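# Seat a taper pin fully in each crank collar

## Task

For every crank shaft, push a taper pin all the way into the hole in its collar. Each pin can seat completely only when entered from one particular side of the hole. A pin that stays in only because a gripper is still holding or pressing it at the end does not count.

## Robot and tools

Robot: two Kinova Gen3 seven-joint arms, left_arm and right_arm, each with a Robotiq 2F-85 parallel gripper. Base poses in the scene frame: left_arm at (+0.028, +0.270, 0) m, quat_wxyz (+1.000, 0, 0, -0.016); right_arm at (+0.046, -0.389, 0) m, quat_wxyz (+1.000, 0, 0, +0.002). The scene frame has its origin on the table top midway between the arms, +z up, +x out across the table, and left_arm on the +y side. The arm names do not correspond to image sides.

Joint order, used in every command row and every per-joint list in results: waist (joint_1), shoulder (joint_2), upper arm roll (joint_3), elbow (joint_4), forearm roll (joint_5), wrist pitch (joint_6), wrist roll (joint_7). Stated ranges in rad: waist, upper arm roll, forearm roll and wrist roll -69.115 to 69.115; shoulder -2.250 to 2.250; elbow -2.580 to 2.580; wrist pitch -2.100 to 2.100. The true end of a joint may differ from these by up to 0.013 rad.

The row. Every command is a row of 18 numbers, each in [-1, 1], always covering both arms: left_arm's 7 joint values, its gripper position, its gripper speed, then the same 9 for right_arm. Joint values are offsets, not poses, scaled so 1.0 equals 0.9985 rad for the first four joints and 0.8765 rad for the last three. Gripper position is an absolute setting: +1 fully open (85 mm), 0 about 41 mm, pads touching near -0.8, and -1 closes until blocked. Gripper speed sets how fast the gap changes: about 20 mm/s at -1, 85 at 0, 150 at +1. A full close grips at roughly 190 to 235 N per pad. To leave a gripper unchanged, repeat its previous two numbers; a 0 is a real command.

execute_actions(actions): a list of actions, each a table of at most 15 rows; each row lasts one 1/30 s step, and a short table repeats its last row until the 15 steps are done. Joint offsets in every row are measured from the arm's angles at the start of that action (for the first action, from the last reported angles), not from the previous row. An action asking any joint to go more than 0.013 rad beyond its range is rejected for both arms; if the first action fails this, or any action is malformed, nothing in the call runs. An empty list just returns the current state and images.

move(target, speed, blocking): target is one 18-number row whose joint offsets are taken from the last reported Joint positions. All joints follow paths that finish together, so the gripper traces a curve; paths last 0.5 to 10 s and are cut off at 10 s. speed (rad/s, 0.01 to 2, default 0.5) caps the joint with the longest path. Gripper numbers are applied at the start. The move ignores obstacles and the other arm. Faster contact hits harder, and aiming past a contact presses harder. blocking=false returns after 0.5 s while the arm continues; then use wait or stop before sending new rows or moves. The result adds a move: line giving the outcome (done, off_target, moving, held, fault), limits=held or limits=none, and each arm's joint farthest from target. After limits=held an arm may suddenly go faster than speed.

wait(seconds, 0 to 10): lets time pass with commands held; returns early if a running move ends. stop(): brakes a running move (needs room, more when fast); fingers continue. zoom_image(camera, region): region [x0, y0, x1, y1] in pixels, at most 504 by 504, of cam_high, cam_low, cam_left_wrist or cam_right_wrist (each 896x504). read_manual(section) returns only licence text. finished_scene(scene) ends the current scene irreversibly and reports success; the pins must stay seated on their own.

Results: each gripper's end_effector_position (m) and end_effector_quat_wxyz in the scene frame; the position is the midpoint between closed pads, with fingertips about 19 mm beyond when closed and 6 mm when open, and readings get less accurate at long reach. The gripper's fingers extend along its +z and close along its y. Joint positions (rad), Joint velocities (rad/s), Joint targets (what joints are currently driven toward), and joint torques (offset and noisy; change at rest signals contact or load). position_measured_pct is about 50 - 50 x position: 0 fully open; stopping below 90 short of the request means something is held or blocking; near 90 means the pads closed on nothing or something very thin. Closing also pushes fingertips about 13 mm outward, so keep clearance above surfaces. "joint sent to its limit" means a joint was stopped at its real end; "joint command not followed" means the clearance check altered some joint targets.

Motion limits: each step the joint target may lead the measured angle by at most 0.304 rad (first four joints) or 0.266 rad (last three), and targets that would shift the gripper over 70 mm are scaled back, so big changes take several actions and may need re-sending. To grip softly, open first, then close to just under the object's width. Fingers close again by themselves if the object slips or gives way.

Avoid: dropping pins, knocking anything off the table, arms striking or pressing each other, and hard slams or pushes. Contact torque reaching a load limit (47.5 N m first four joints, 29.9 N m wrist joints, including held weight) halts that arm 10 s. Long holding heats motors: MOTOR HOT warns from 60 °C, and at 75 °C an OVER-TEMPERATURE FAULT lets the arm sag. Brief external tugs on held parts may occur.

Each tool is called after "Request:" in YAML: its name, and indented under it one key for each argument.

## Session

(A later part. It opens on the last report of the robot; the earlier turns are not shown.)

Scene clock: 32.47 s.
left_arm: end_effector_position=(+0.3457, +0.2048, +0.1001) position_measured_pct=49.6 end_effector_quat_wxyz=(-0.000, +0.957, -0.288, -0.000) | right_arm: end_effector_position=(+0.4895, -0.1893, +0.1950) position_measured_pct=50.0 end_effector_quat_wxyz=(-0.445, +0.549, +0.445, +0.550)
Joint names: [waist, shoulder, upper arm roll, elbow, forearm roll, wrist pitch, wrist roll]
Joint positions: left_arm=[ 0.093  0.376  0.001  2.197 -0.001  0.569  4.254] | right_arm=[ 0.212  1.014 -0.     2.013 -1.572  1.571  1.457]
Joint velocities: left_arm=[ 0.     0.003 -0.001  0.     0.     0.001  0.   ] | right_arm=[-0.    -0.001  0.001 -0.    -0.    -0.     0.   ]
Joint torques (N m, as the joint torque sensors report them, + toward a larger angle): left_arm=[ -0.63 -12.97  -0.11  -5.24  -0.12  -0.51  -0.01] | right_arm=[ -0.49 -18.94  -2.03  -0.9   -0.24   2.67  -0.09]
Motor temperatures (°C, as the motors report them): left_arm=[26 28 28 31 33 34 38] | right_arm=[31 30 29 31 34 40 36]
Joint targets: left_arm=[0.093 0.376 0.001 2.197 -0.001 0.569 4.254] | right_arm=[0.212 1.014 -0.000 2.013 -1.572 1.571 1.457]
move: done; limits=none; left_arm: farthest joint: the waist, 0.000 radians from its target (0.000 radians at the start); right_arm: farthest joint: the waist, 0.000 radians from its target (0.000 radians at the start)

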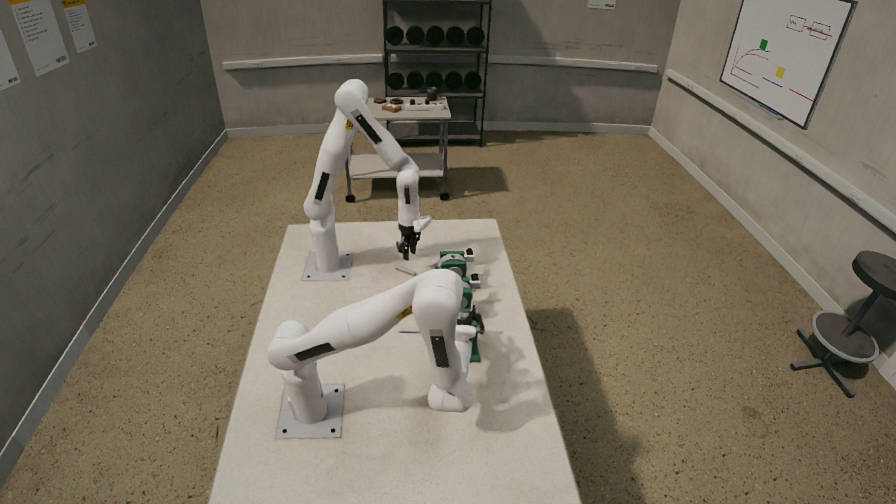

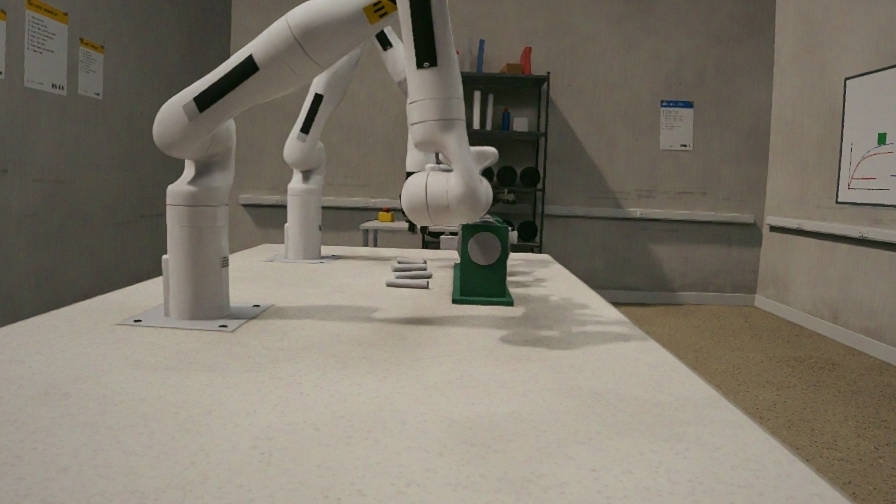

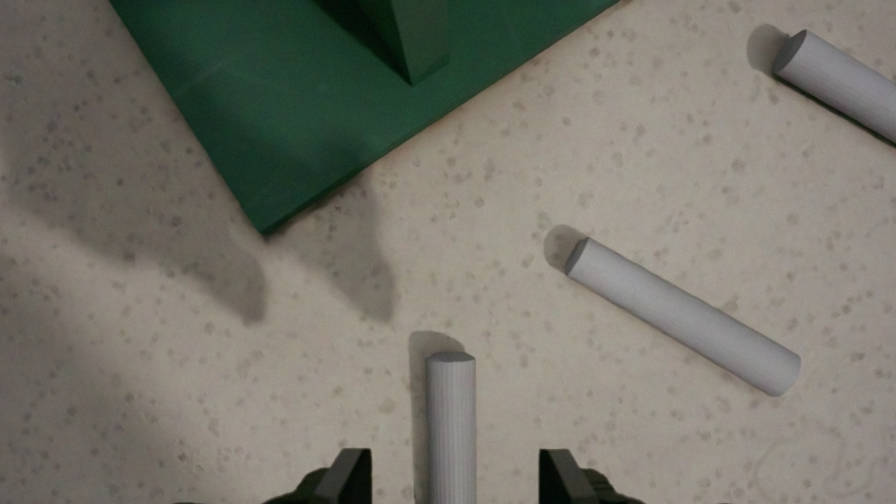

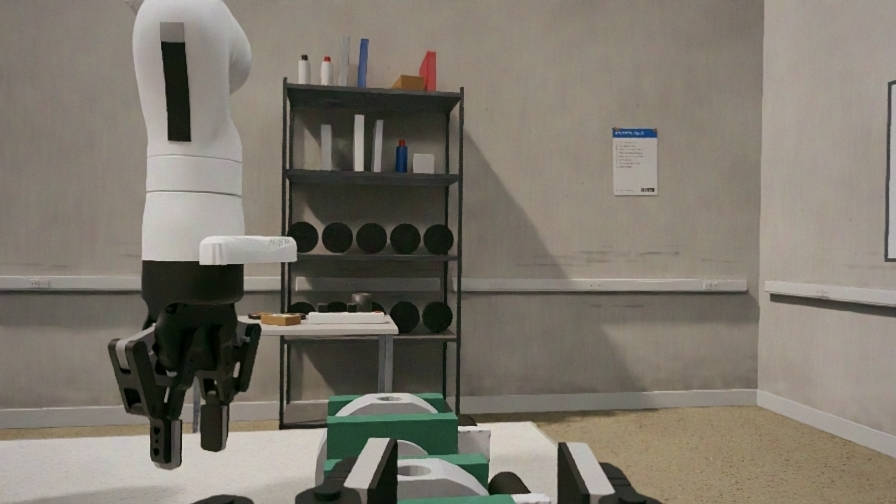

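Request:
move:
  target: [0,0.211,0,0.065,0,-0.315,0,0,0, 0,-0.3,0,0,0,0,-0.0,0,0]
  speed: 0.4

Request:
move:
  target: [0,0,0,0,0,0,0,-1,0, -0.3,-0.35,0,-0.1,0.9,-0.2,1,0,0]
  speed: 0.9

Scene clock: 35.30 s.
left_arm: end_effector_position=(+0.3459, +0.2047, +0.0231) position_measured_pct=49.6 end_effector_quat_wxyz=(+0.000, +0.957, -0.288, +0.000) | right_arm: end_effector_position=(+0.4983, -0.1912, +0.3149) position_measured_pct=50.0 end_effector_quat_wxyz=(-0.358, +0.477, +0.522, +0.610)
Joint names: [waist, shoulder, upper arm roll, elbow, forearm roll, wrist pitch, wrist roll]
Joint positions: left_arm=[ 0.093  0.586  0.001  2.262 -0.001  0.293  4.254] | right_arm=[ 0.212  0.714 -0.     2.013 -1.572  1.571  1.457]
Joint velocities: left_arm=[-0.     0.002  0.002  0.     0.    -0.    -0.   ] | right_arm=[-0.    -0.003 -0.001  0.001  0.    -0.    -0.   ]
Joint torques (N m, as the joint torque sensors report them, + toward a larger angle): left_arm=[ -0.18 -14.26   0.14  -3.01  -0.14  -0.17  -0.12] | right_arm=[ -0.04 -17.14  -1.36  -3.09  -1.1    2.91  -0.2 ]
Motor temperatures (°C, as the motors report them): left_arm=[26 28 28 31 33 34 38] | right_arm=[31 30 29 31 34 40 36]
Joint targets: left_arm=[0.093 0.586 0.001 2.262 -0.001 0.293 4.254] | right_arm=[0.212 0.714 -0.000 2.013 -1.572 1.571 1.457]
move: done; limits=none; left_arm: farthest joint: the shoulder, 0.001 radians from its target (0.211 radians at the start); right_arm: farthest joint: the waist, 0.000 radians from its target (0.000 radians at the start)

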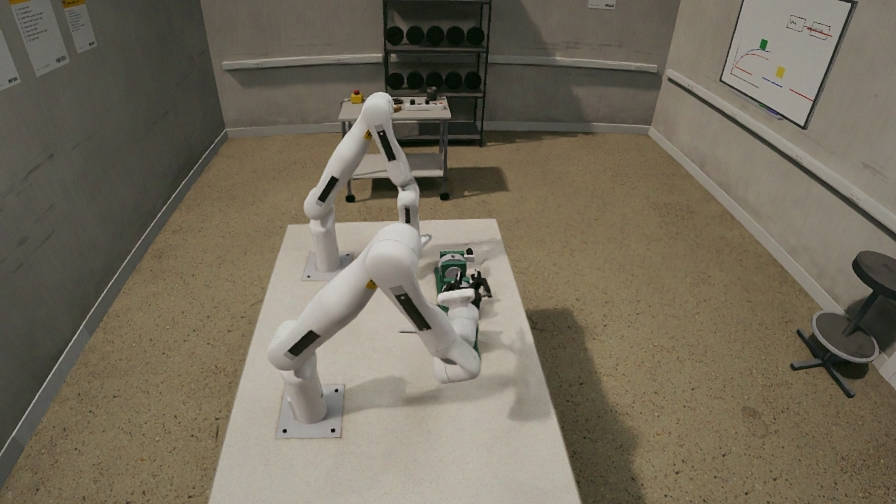

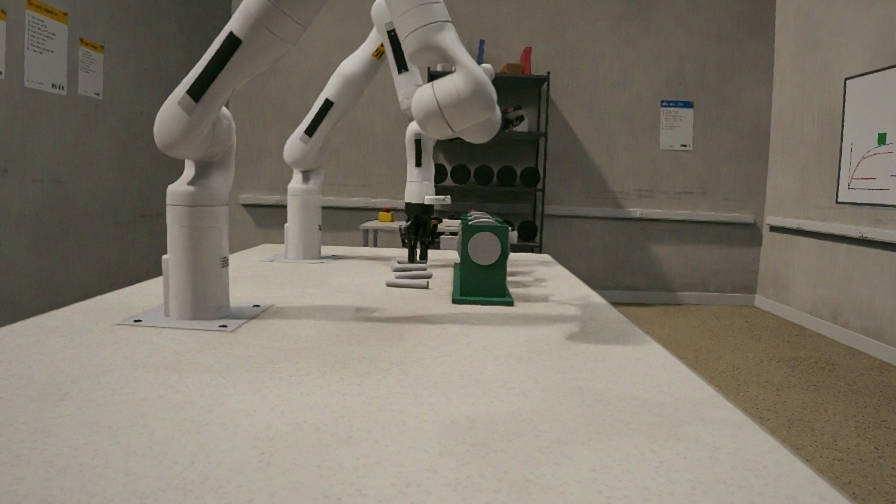

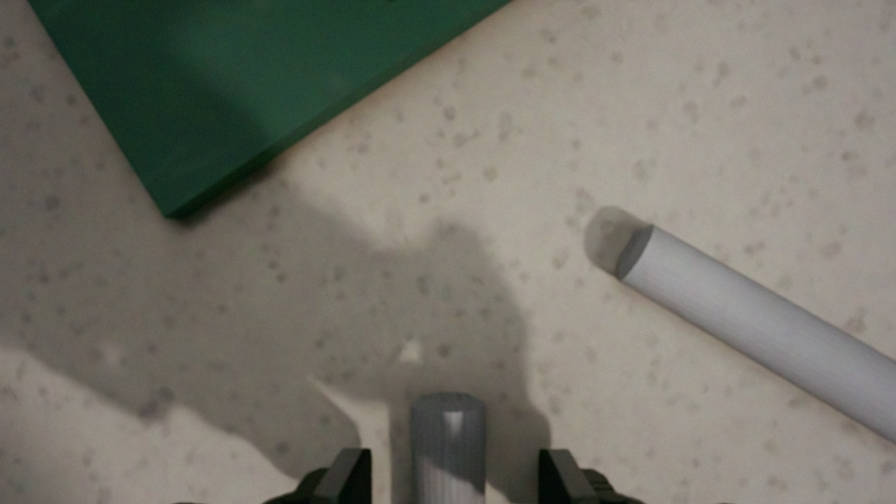

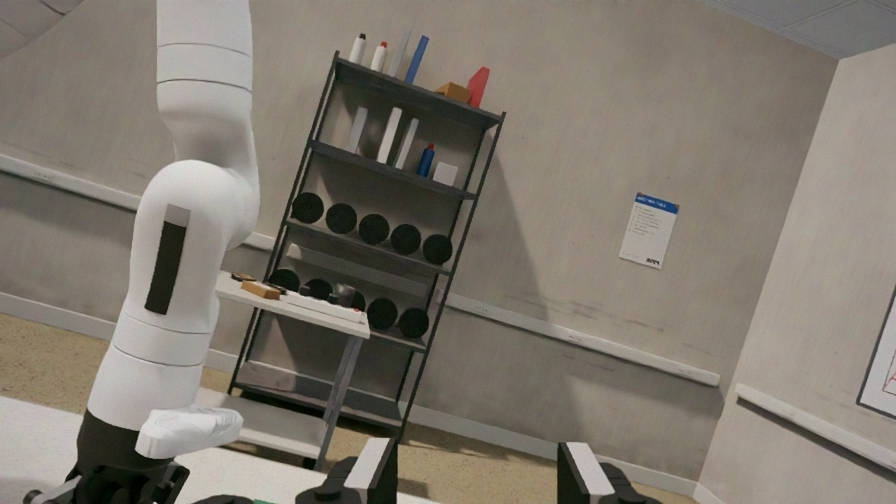

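Scene clock: 36.83 s.
left_arm: end_effector_position=(+0.3460, +0.2047, +0.0235) position_measured_pct=77.0 end_effector_quat_wxyz=(-0.000, +0.957, -0.289, +0.001) | right_arm: end_effector_position=(+0.3161, -0.1717, +0.2729) position_measured_pct=50.0 end_effector_quat_wxyz=(-0.116, -0.221, +0.879, +0.406)
Joint names: [waist, shoulder, upper arm roll, elbow, forearm roll, wrist pitch, wrist roll]
Joint positions: left_arm=[ 0.093  0.585  0.001  2.262 -0.001  0.293  4.254] | right_arm=[-0.088  0.365 -0.     1.913 -0.783  1.395  2.333]
Joint velocities: left_arm=[-0.    -0.     0.001 -0.    -0.     0.    -0.   ] | right_arm=[-0.003 -0.002  0.001  0.002  0.    -0.002  0.   ]
Joint torques (N m, as the joint torque sensors report them, + toward a larger angle): left_arm=[ -0.09 -13.4    0.39  -3.4   -0.32  -0.53  -0.15] | right_arm=[ -0.41 -13.09  -0.1   -5.57  -1.45   1.7    0.05]
Motor temperatures (°C, as the motors report them): left_arm=[26 27 28 31 33 34 38] | right_arm=[31 30 29 31 34 40 36]
Joint targets: left_arm=[0.093 0.586 0.001 2.262 -0.001 0.293 4.254] | right_arm=[-0.088 0.365 -0.000 1.913 -0.783 1.395 2.333]
move: done; limits=none; left_arm: farthest joint: the shoulder, 0.001 radians from its target (0.000 radians at the start); right_arm: farthest joint: the shoulder, 0.001 radians from its target (0.350 radians at the start)

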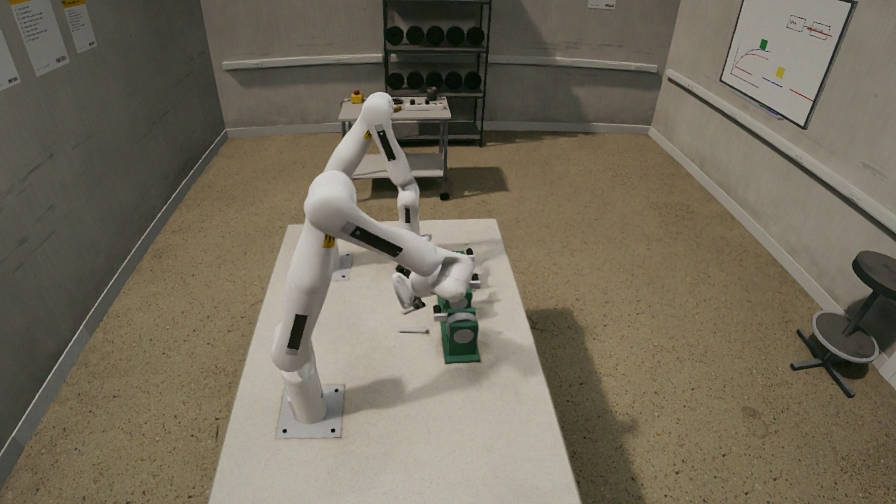

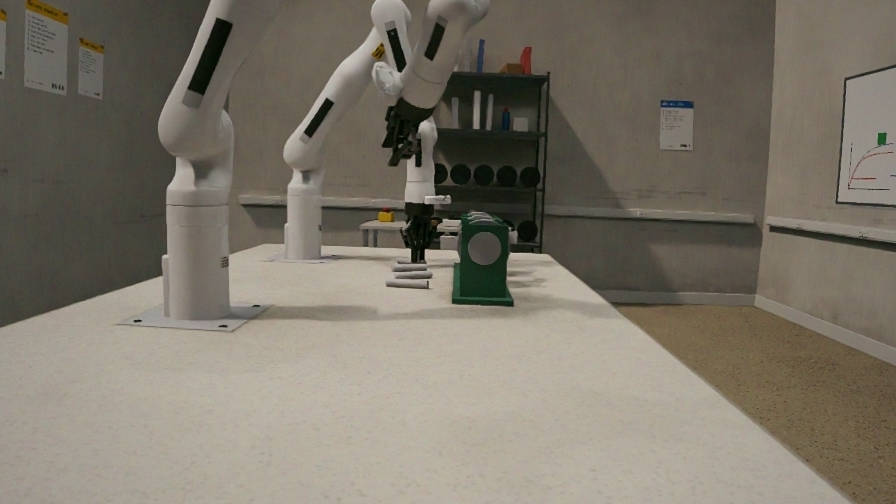

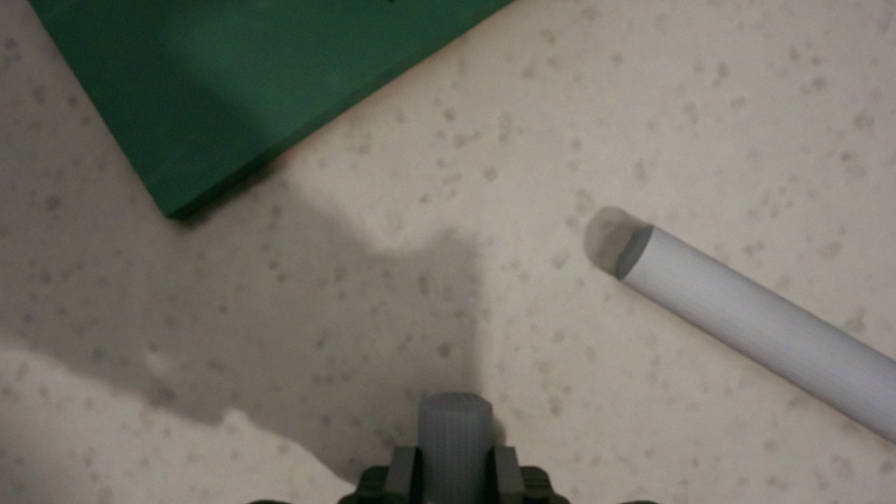

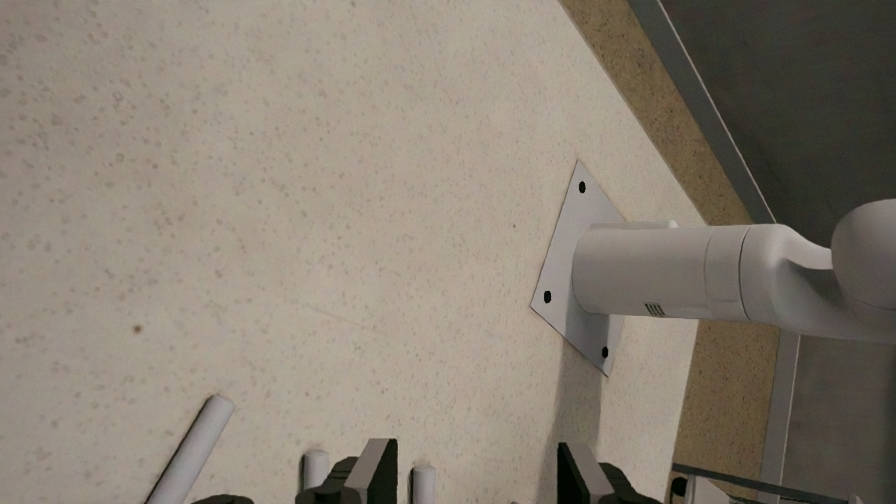

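Request:
move:
  target: [-0.1,-0.36,0,-0.078,0,0.5,-0.985,-1,0, -0.705,0,0,-0.22,0.893,-0.354,1,0,0]
  speed: 0.8

Request:
move:
  target: [-0.488,0.1,0,0,0.9,0.6,-0.985,-1,0, 0,0.143,0,0.152,0,-0.337,0.687,0,0]
  speed: 0.8

Scene clock: 39.30 s.
left_arm: end_effector_position=(+0.3312, +0.2375, +0.1498) position_measured_pct=77.0 end_effector_quat_wxyz=(-0.000, +0.781, -0.624, -0.000) | right_arm: end_effector_position=(+0.3626, -0.1010, +0.2192) position_measured_pct=50.0 end_effector_quat_wxyz=(+0.001, +0.938, -0.347, -0.000)
Joint names: [waist, shoulder, upper arm roll, elbow, forearm roll, wrist pitch, wrist roll]
Joint positions: left_arm=[-0.007  0.225  0.001  2.184 -0.001  0.731  3.391] | right_arm=[-0.791  0.365 -0.     1.693  0.     1.085  3.21 ]
Joint velocities: left_arm=[-0.    -0.001  0.001 -0.     0.    -0.001  0.   ] | right_arm=[-0.003  0.     0.001 -0.002  0.    -0.001  0.   ]
Joint torques (N m, as the joint torque sensors report them, + toward a larger angle): left_arm=[ -0.18 -11.36  -0.33  -6.84   0.08  -0.17   0.  ] | right_arm=[  0.07 -15.9    0.47  -7.51   0.33   0.28   0.08]
Motor temperatures (°C, as the motors report them): left_arm=[26 27 28 31 33 34 38] | right_arm=[31 30 29 31 34 40 36]
Joint targets: left_arm=[-0.007 0.225 0.001 2.184 -0.001 0.731 3.391] | right_arm=[-0.792 0.365 -0.000 1.693 0.000 1.085 3.210]
move: done; limits=none; left_arm: farthest joint: the waist, 0.000 radians from its target (0.099 radians at the start); right_arm: farthest joint: the waist, 0.001 radians from its target (0.704 radians at the start)

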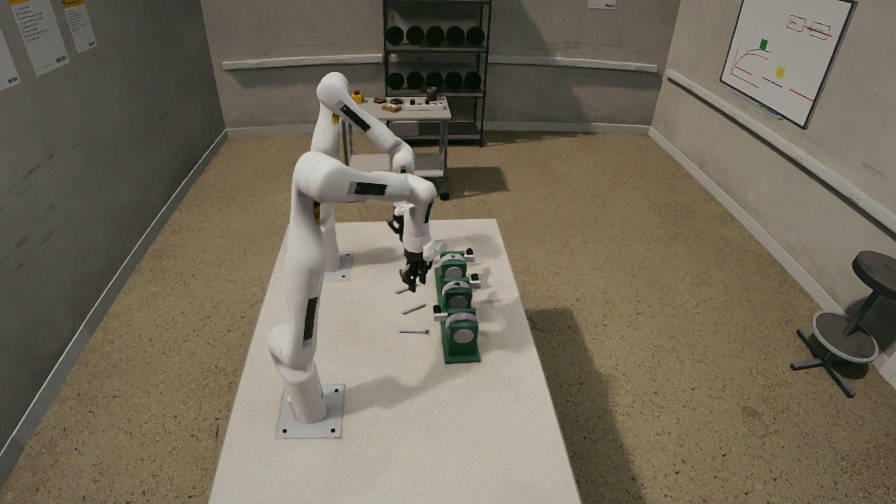

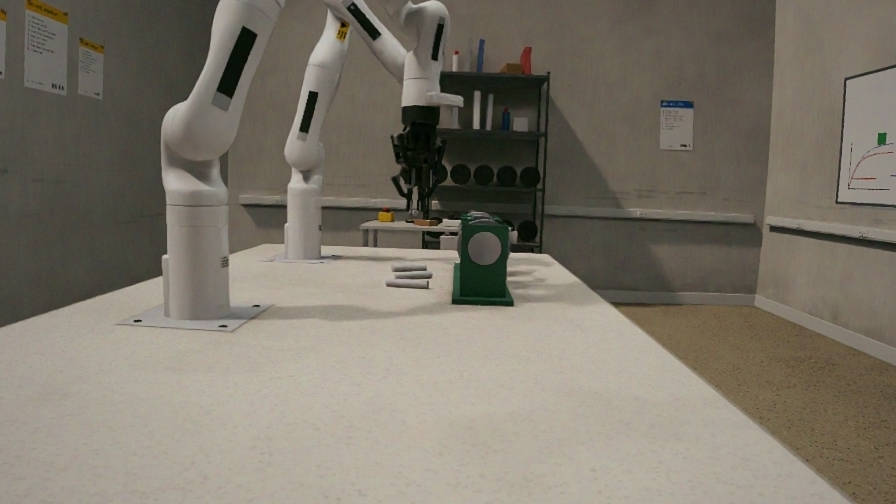

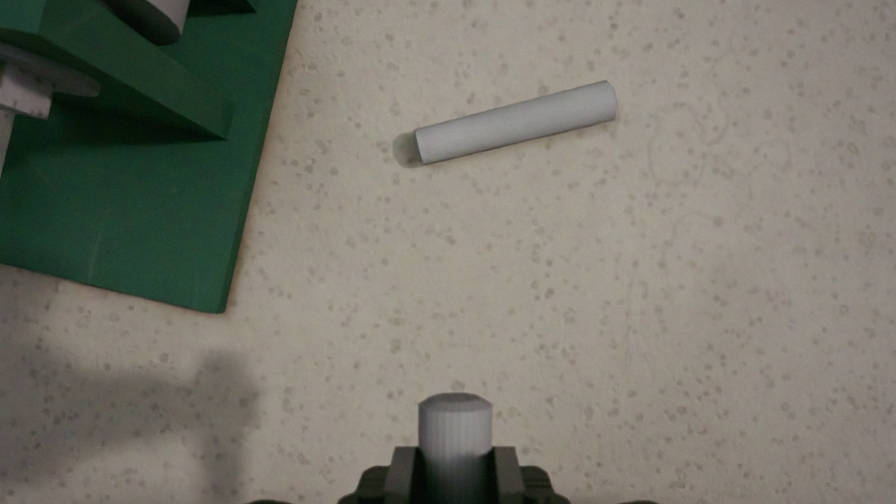

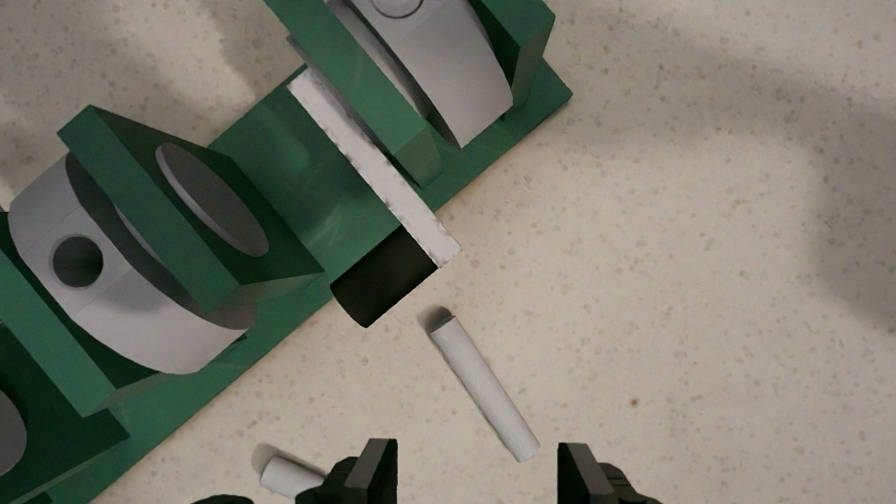

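Scene clock: 41.00 s.
left_arm: end_effector_position=(+0.3188, +0.1526, +0.2292) position_measured_pct=77.0 end_effector_quat_wxyz=(+0.352, +0.743, -0.521, +0.232) | right_arm: end_effector_position=(+0.3626, -0.1010, +0.1196) position_measured_pct=50.0 end_effector_quat_wxyz=(+0.000, +0.999, -0.053, -0.000)
Joint names: [waist, shoulder, upper arm roll, elbow, forearm roll, wrist pitch, wrist roll]
Joint positions: left_arm=[-0.494  0.325  0.001  2.184  0.788  1.257  2.527] | right_arm=[-0.791  0.508 -0.     1.845  0.     0.79   3.812]
Joint velocities: left_arm=[-0.003  0.001  0.002  0.    -0.    -0.001 -0.   ] | right_arm=[-0.    -0.    -0.     0.001  0.     0.    -0.   ]
Joint torques (N m, as the joint torque sensors report them, + toward a larger angle): left_arm=[ -0.23 -11.55   0.8   -4.88   1.46   2.07  -0.13] | right_arm=[ -0.13 -16.89   0.44  -5.87   0.15   0.15  -0.15]
Motor temperatures (°C, as the motors report them): left_arm=[26 27 28 31 33 34 38] | right_arm=[31 30 29 31 34 40 36]
Joint targets: left_arm=[-0.494 0.325 0.001 2.184 0.788 1.257 2.527] | right_arm=[-0.791 0.508 -0.000 1.845 0.000 0.790 3.812]
move: done; limits=none; left_arm: farthest joint: the waist, 0.000 radians from its target (0.487 radians at the start); right_arm: farthest joint: the waist, 0.000 radians from its target (0.000 radians at the start)

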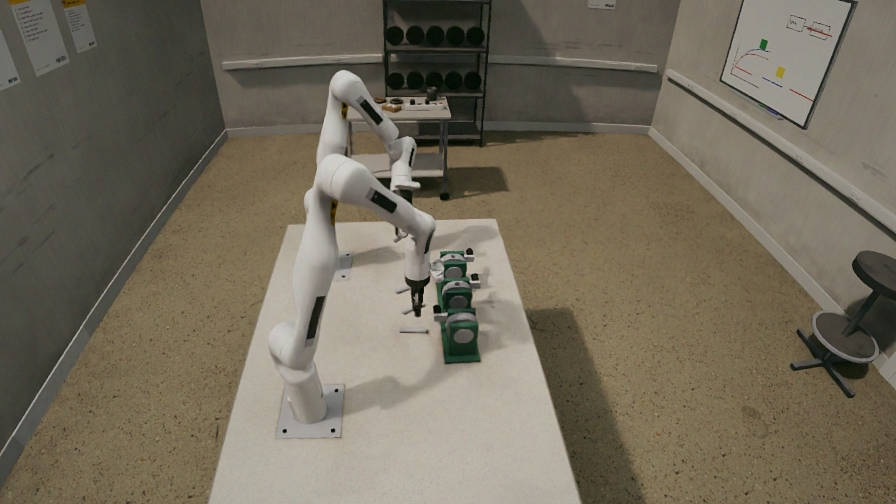

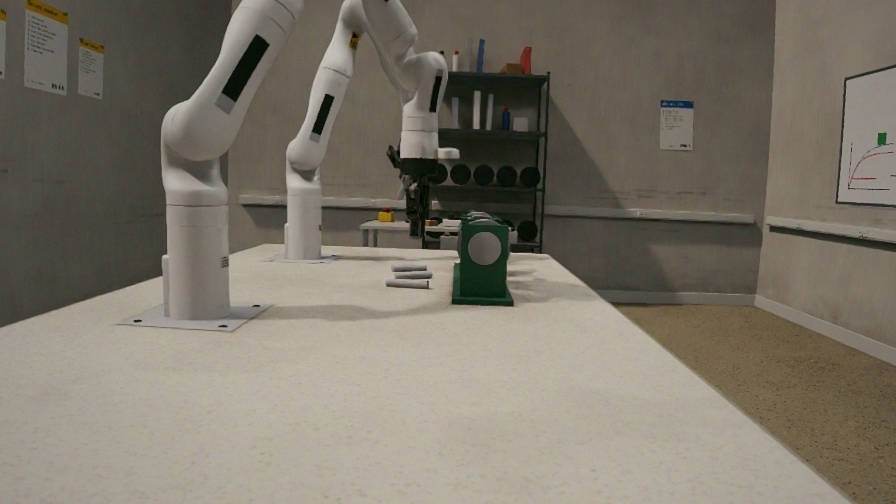

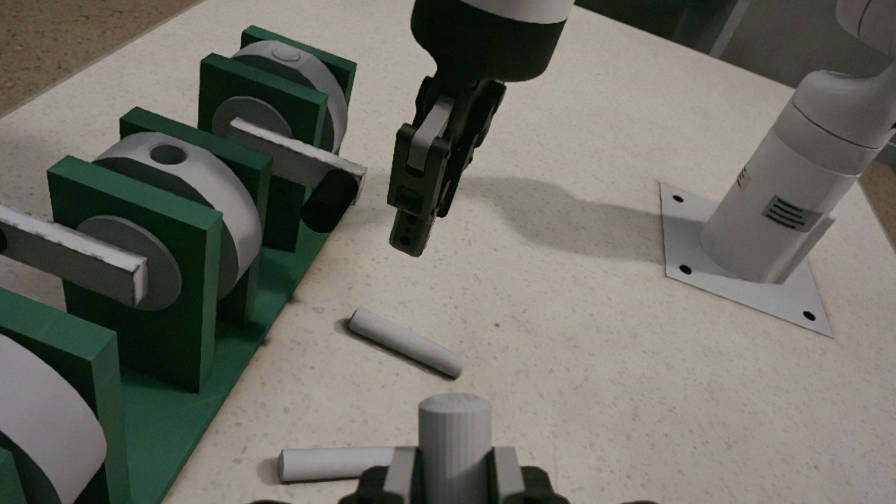

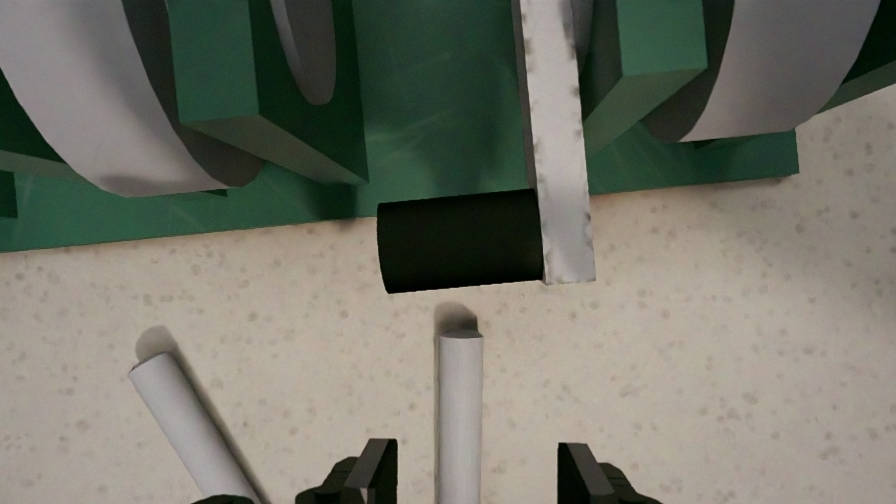

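Request:
move:
  target: [0,0.475,0,0,0.893,0.358,-0.985,-1,0, -0.008,0.191,0,0.075,0,-0.306,0,0,0]
  speed: 0.7

Request:
move:
  target: [0,0.064,0,0,0,0,0,-1,0, 0,0,0,0,0,0,0,-1,0]
  speed: 0.2

Scene clock: 43.27 s.
left_arm: end_effector_position=(+0.4917, +0.1256, +0.2681) position_measured_pct=77.0 end_effector_quat_wxyz=(+0.353, +0.588, -0.392, +0.613) | right_arm: end_effector_position=(+0.3608, -0.0979, +0.0234) position_measured_pct=50.0 end_effector_quat_wxyz=(-0.001, +0.999, -0.049, +0.000)
Joint names: [waist, shoulder, upper arm roll, elbow, forearm roll, wrist pitch, wrist roll]
Joint positions: left_arm=[-0.494  0.799  0.001  2.184  1.57   1.571  1.664] | right_arm=[-0.799  0.699 -0.     1.92   0.     0.521  3.812]
Joint velocities: left_arm=[-0.     0.003 -0.    -0.     0.     0.001 -0.   ] | right_arm=[-0.     0.001  0.     0.001 -0.     0.001 -0.   ]
Joint torques (N m, as the joint torque sensors report them, + toward a larger angle): left_arm=[ -0.34 -17.36   2.8   -1.51   0.32   3.4   -0.33] | right_arm=[  0.29 -18.23   0.43  -4.53   0.04   0.06  -0.01]
Motor temperatures (°C, as the motors report them): left_arm=[26 27 28 31 33 34 38] | right_arm=[31 30 29 31 34 40 36]
Joint targets: left_arm=[-0.494 0.800 0.001 2.184 1.570 1.571 1.664] | right_arm=[-0.799 0.699 -0.000 1.920 0.000 0.521 3.812]
move: done; limits=none; left_arm: farthest joint: the waist, 0.000 radians from its target (0.000 radians at the start); right_arm: farthest joint: the waist, 0.000 radians from its target (0.008 radians at the start)

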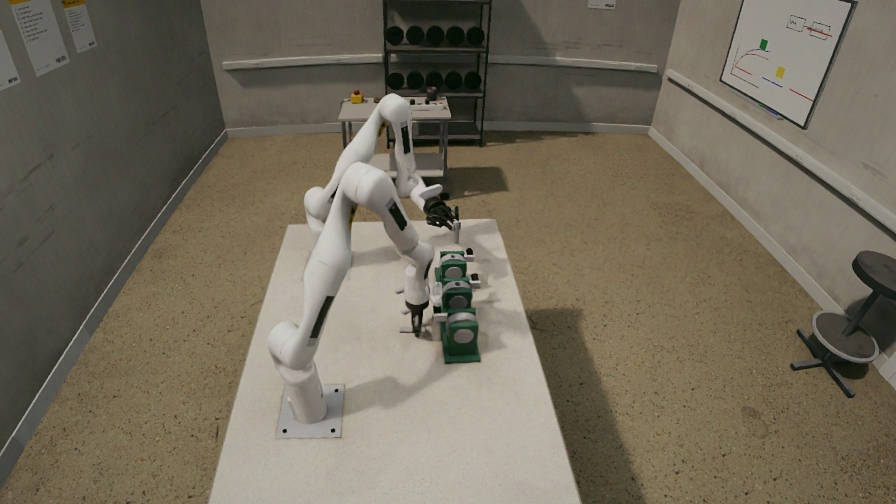

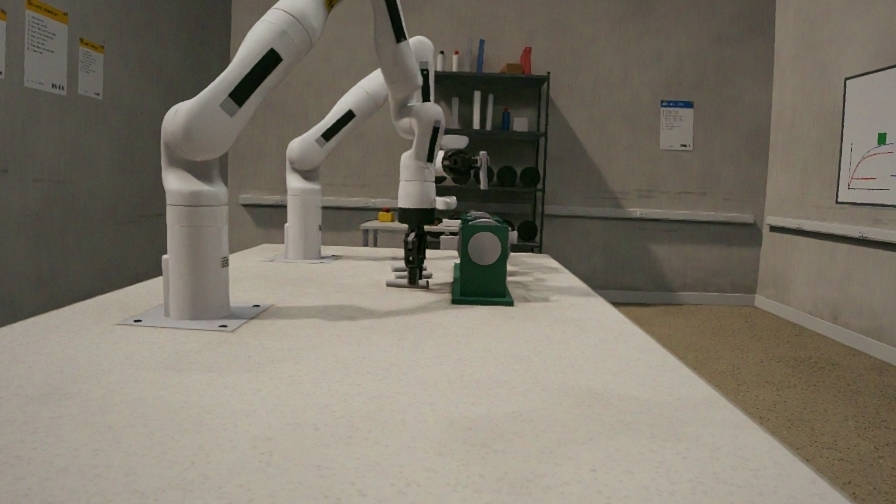

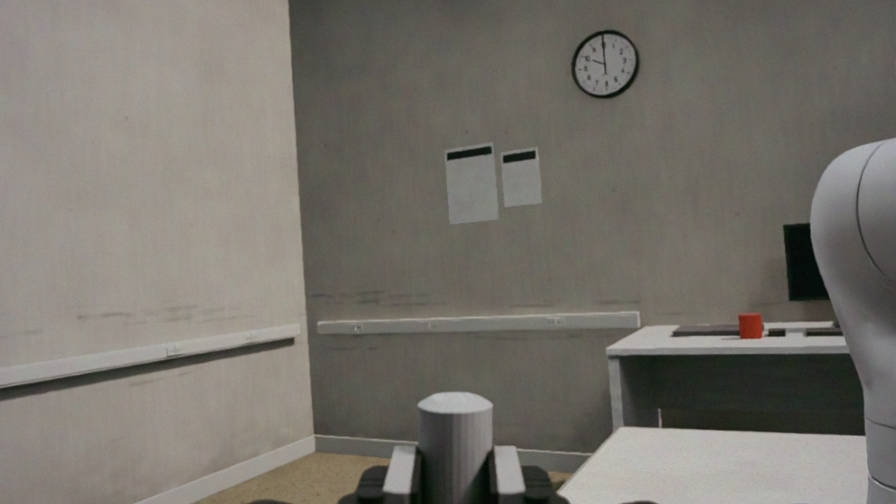

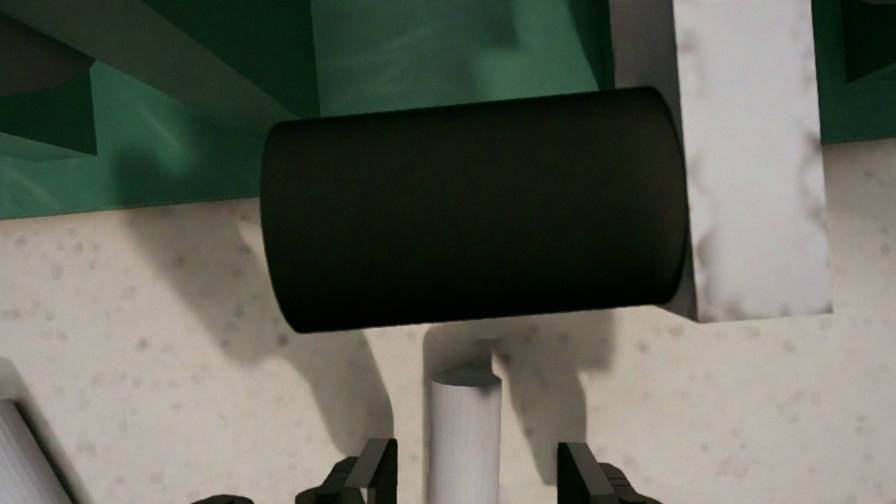

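Scene clock: 44.03 s.
left_arm: end_effector_position=(+0.4901, +0.1248, +0.2459) position_measured_pct=77.0 end_effector_quat_wxyz=(+0.372, +0.600, -0.373, +0.601) | right_arm: end_effector_position=(+0.3609, -0.0977, +0.0238) position_measured_pct=77.8 end_effector_quat_wxyz=(-0.001, +0.999, -0.049, +0.001)
Joint names: [waist, shoulder, upper arm roll, elbow, forearm roll, wrist pitch, wrist roll]
Joint positions: left_arm=[-0.494  0.863  0.001  2.184  1.57   1.571  1.664] | right_arm=[-0.799  0.698 -0.001  1.92  -0.     0.522  3.812]
Joint velocities: left_arm=[-0.001  0.003  0.001 -0.     0.    -0.     0.   ] | right_arm=[ 0.     0.002 -0.002  0.002  0.    -0.     0.   ]
Joint torques (N m, as the joint torque sensors report them, + toward a larger angle): left_arm=[ -0.39 -17.37   2.27  -1.19   0.43   3.4   -0.32] | right_arm=[ -0.03 -17.14   0.9   -4.21  -0.02  -0.15  -0.07]
Motor temperatures (°C, as the motors report them): left_arm=[26 27 28 31 33 34 38] | right_arm=[31 30 29 31 34 40 36]
Joint targets: left_arm=[-0.494 0.863 0.001 2.184 1.570 1.571 1.664] | right_arm=[-0.799 0.699 -0.000 1.920 0.000 0.521 3.812]
move: done; limits=none; left_arm: farthest joint: the waist, 0.000 radians from its target (0.000 radians at the start); right_arm: farthest joint: the shoulder, 0.001 radians from its target (0.000 radians at the start)

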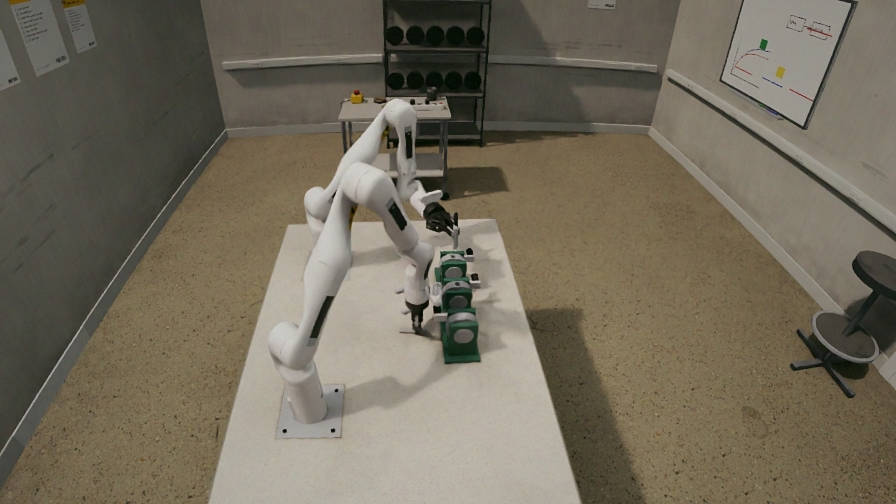

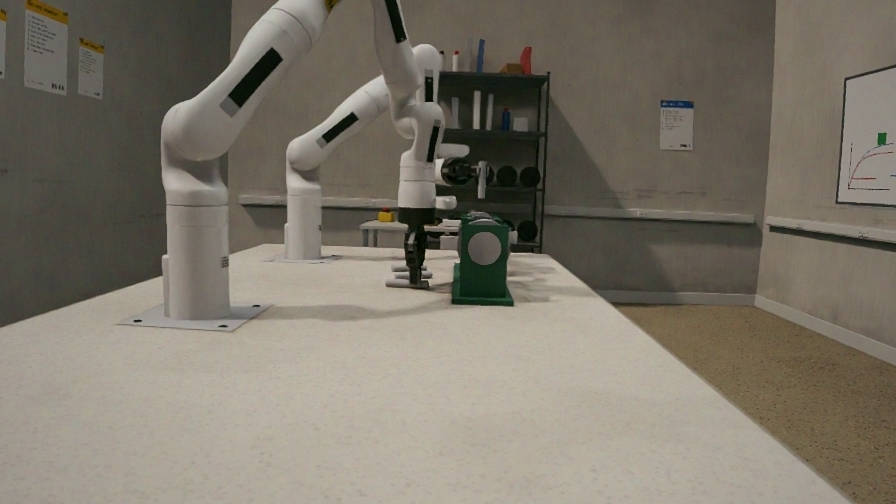

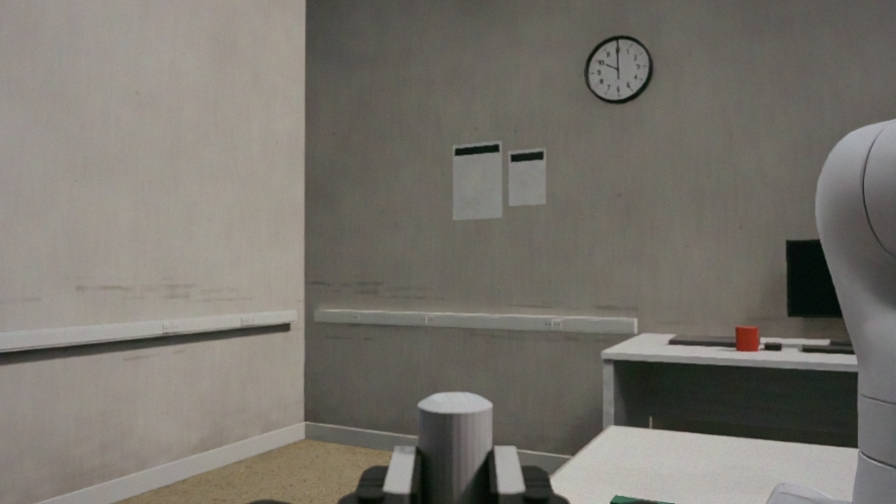

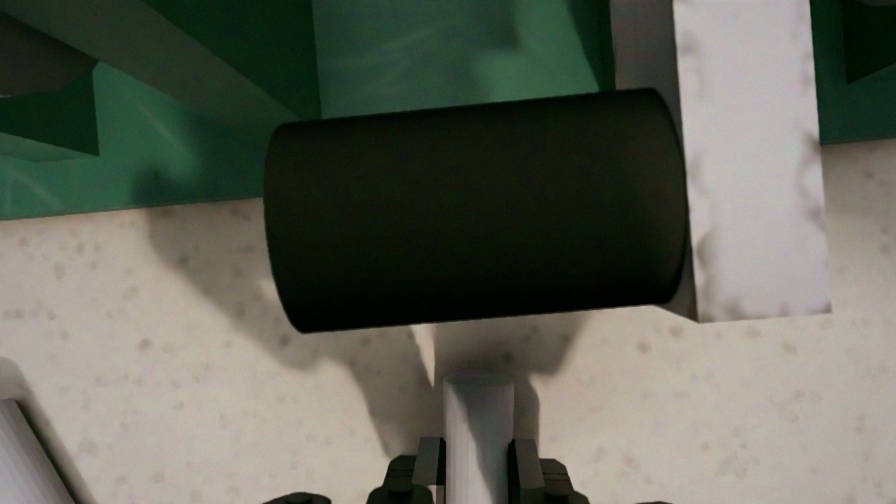

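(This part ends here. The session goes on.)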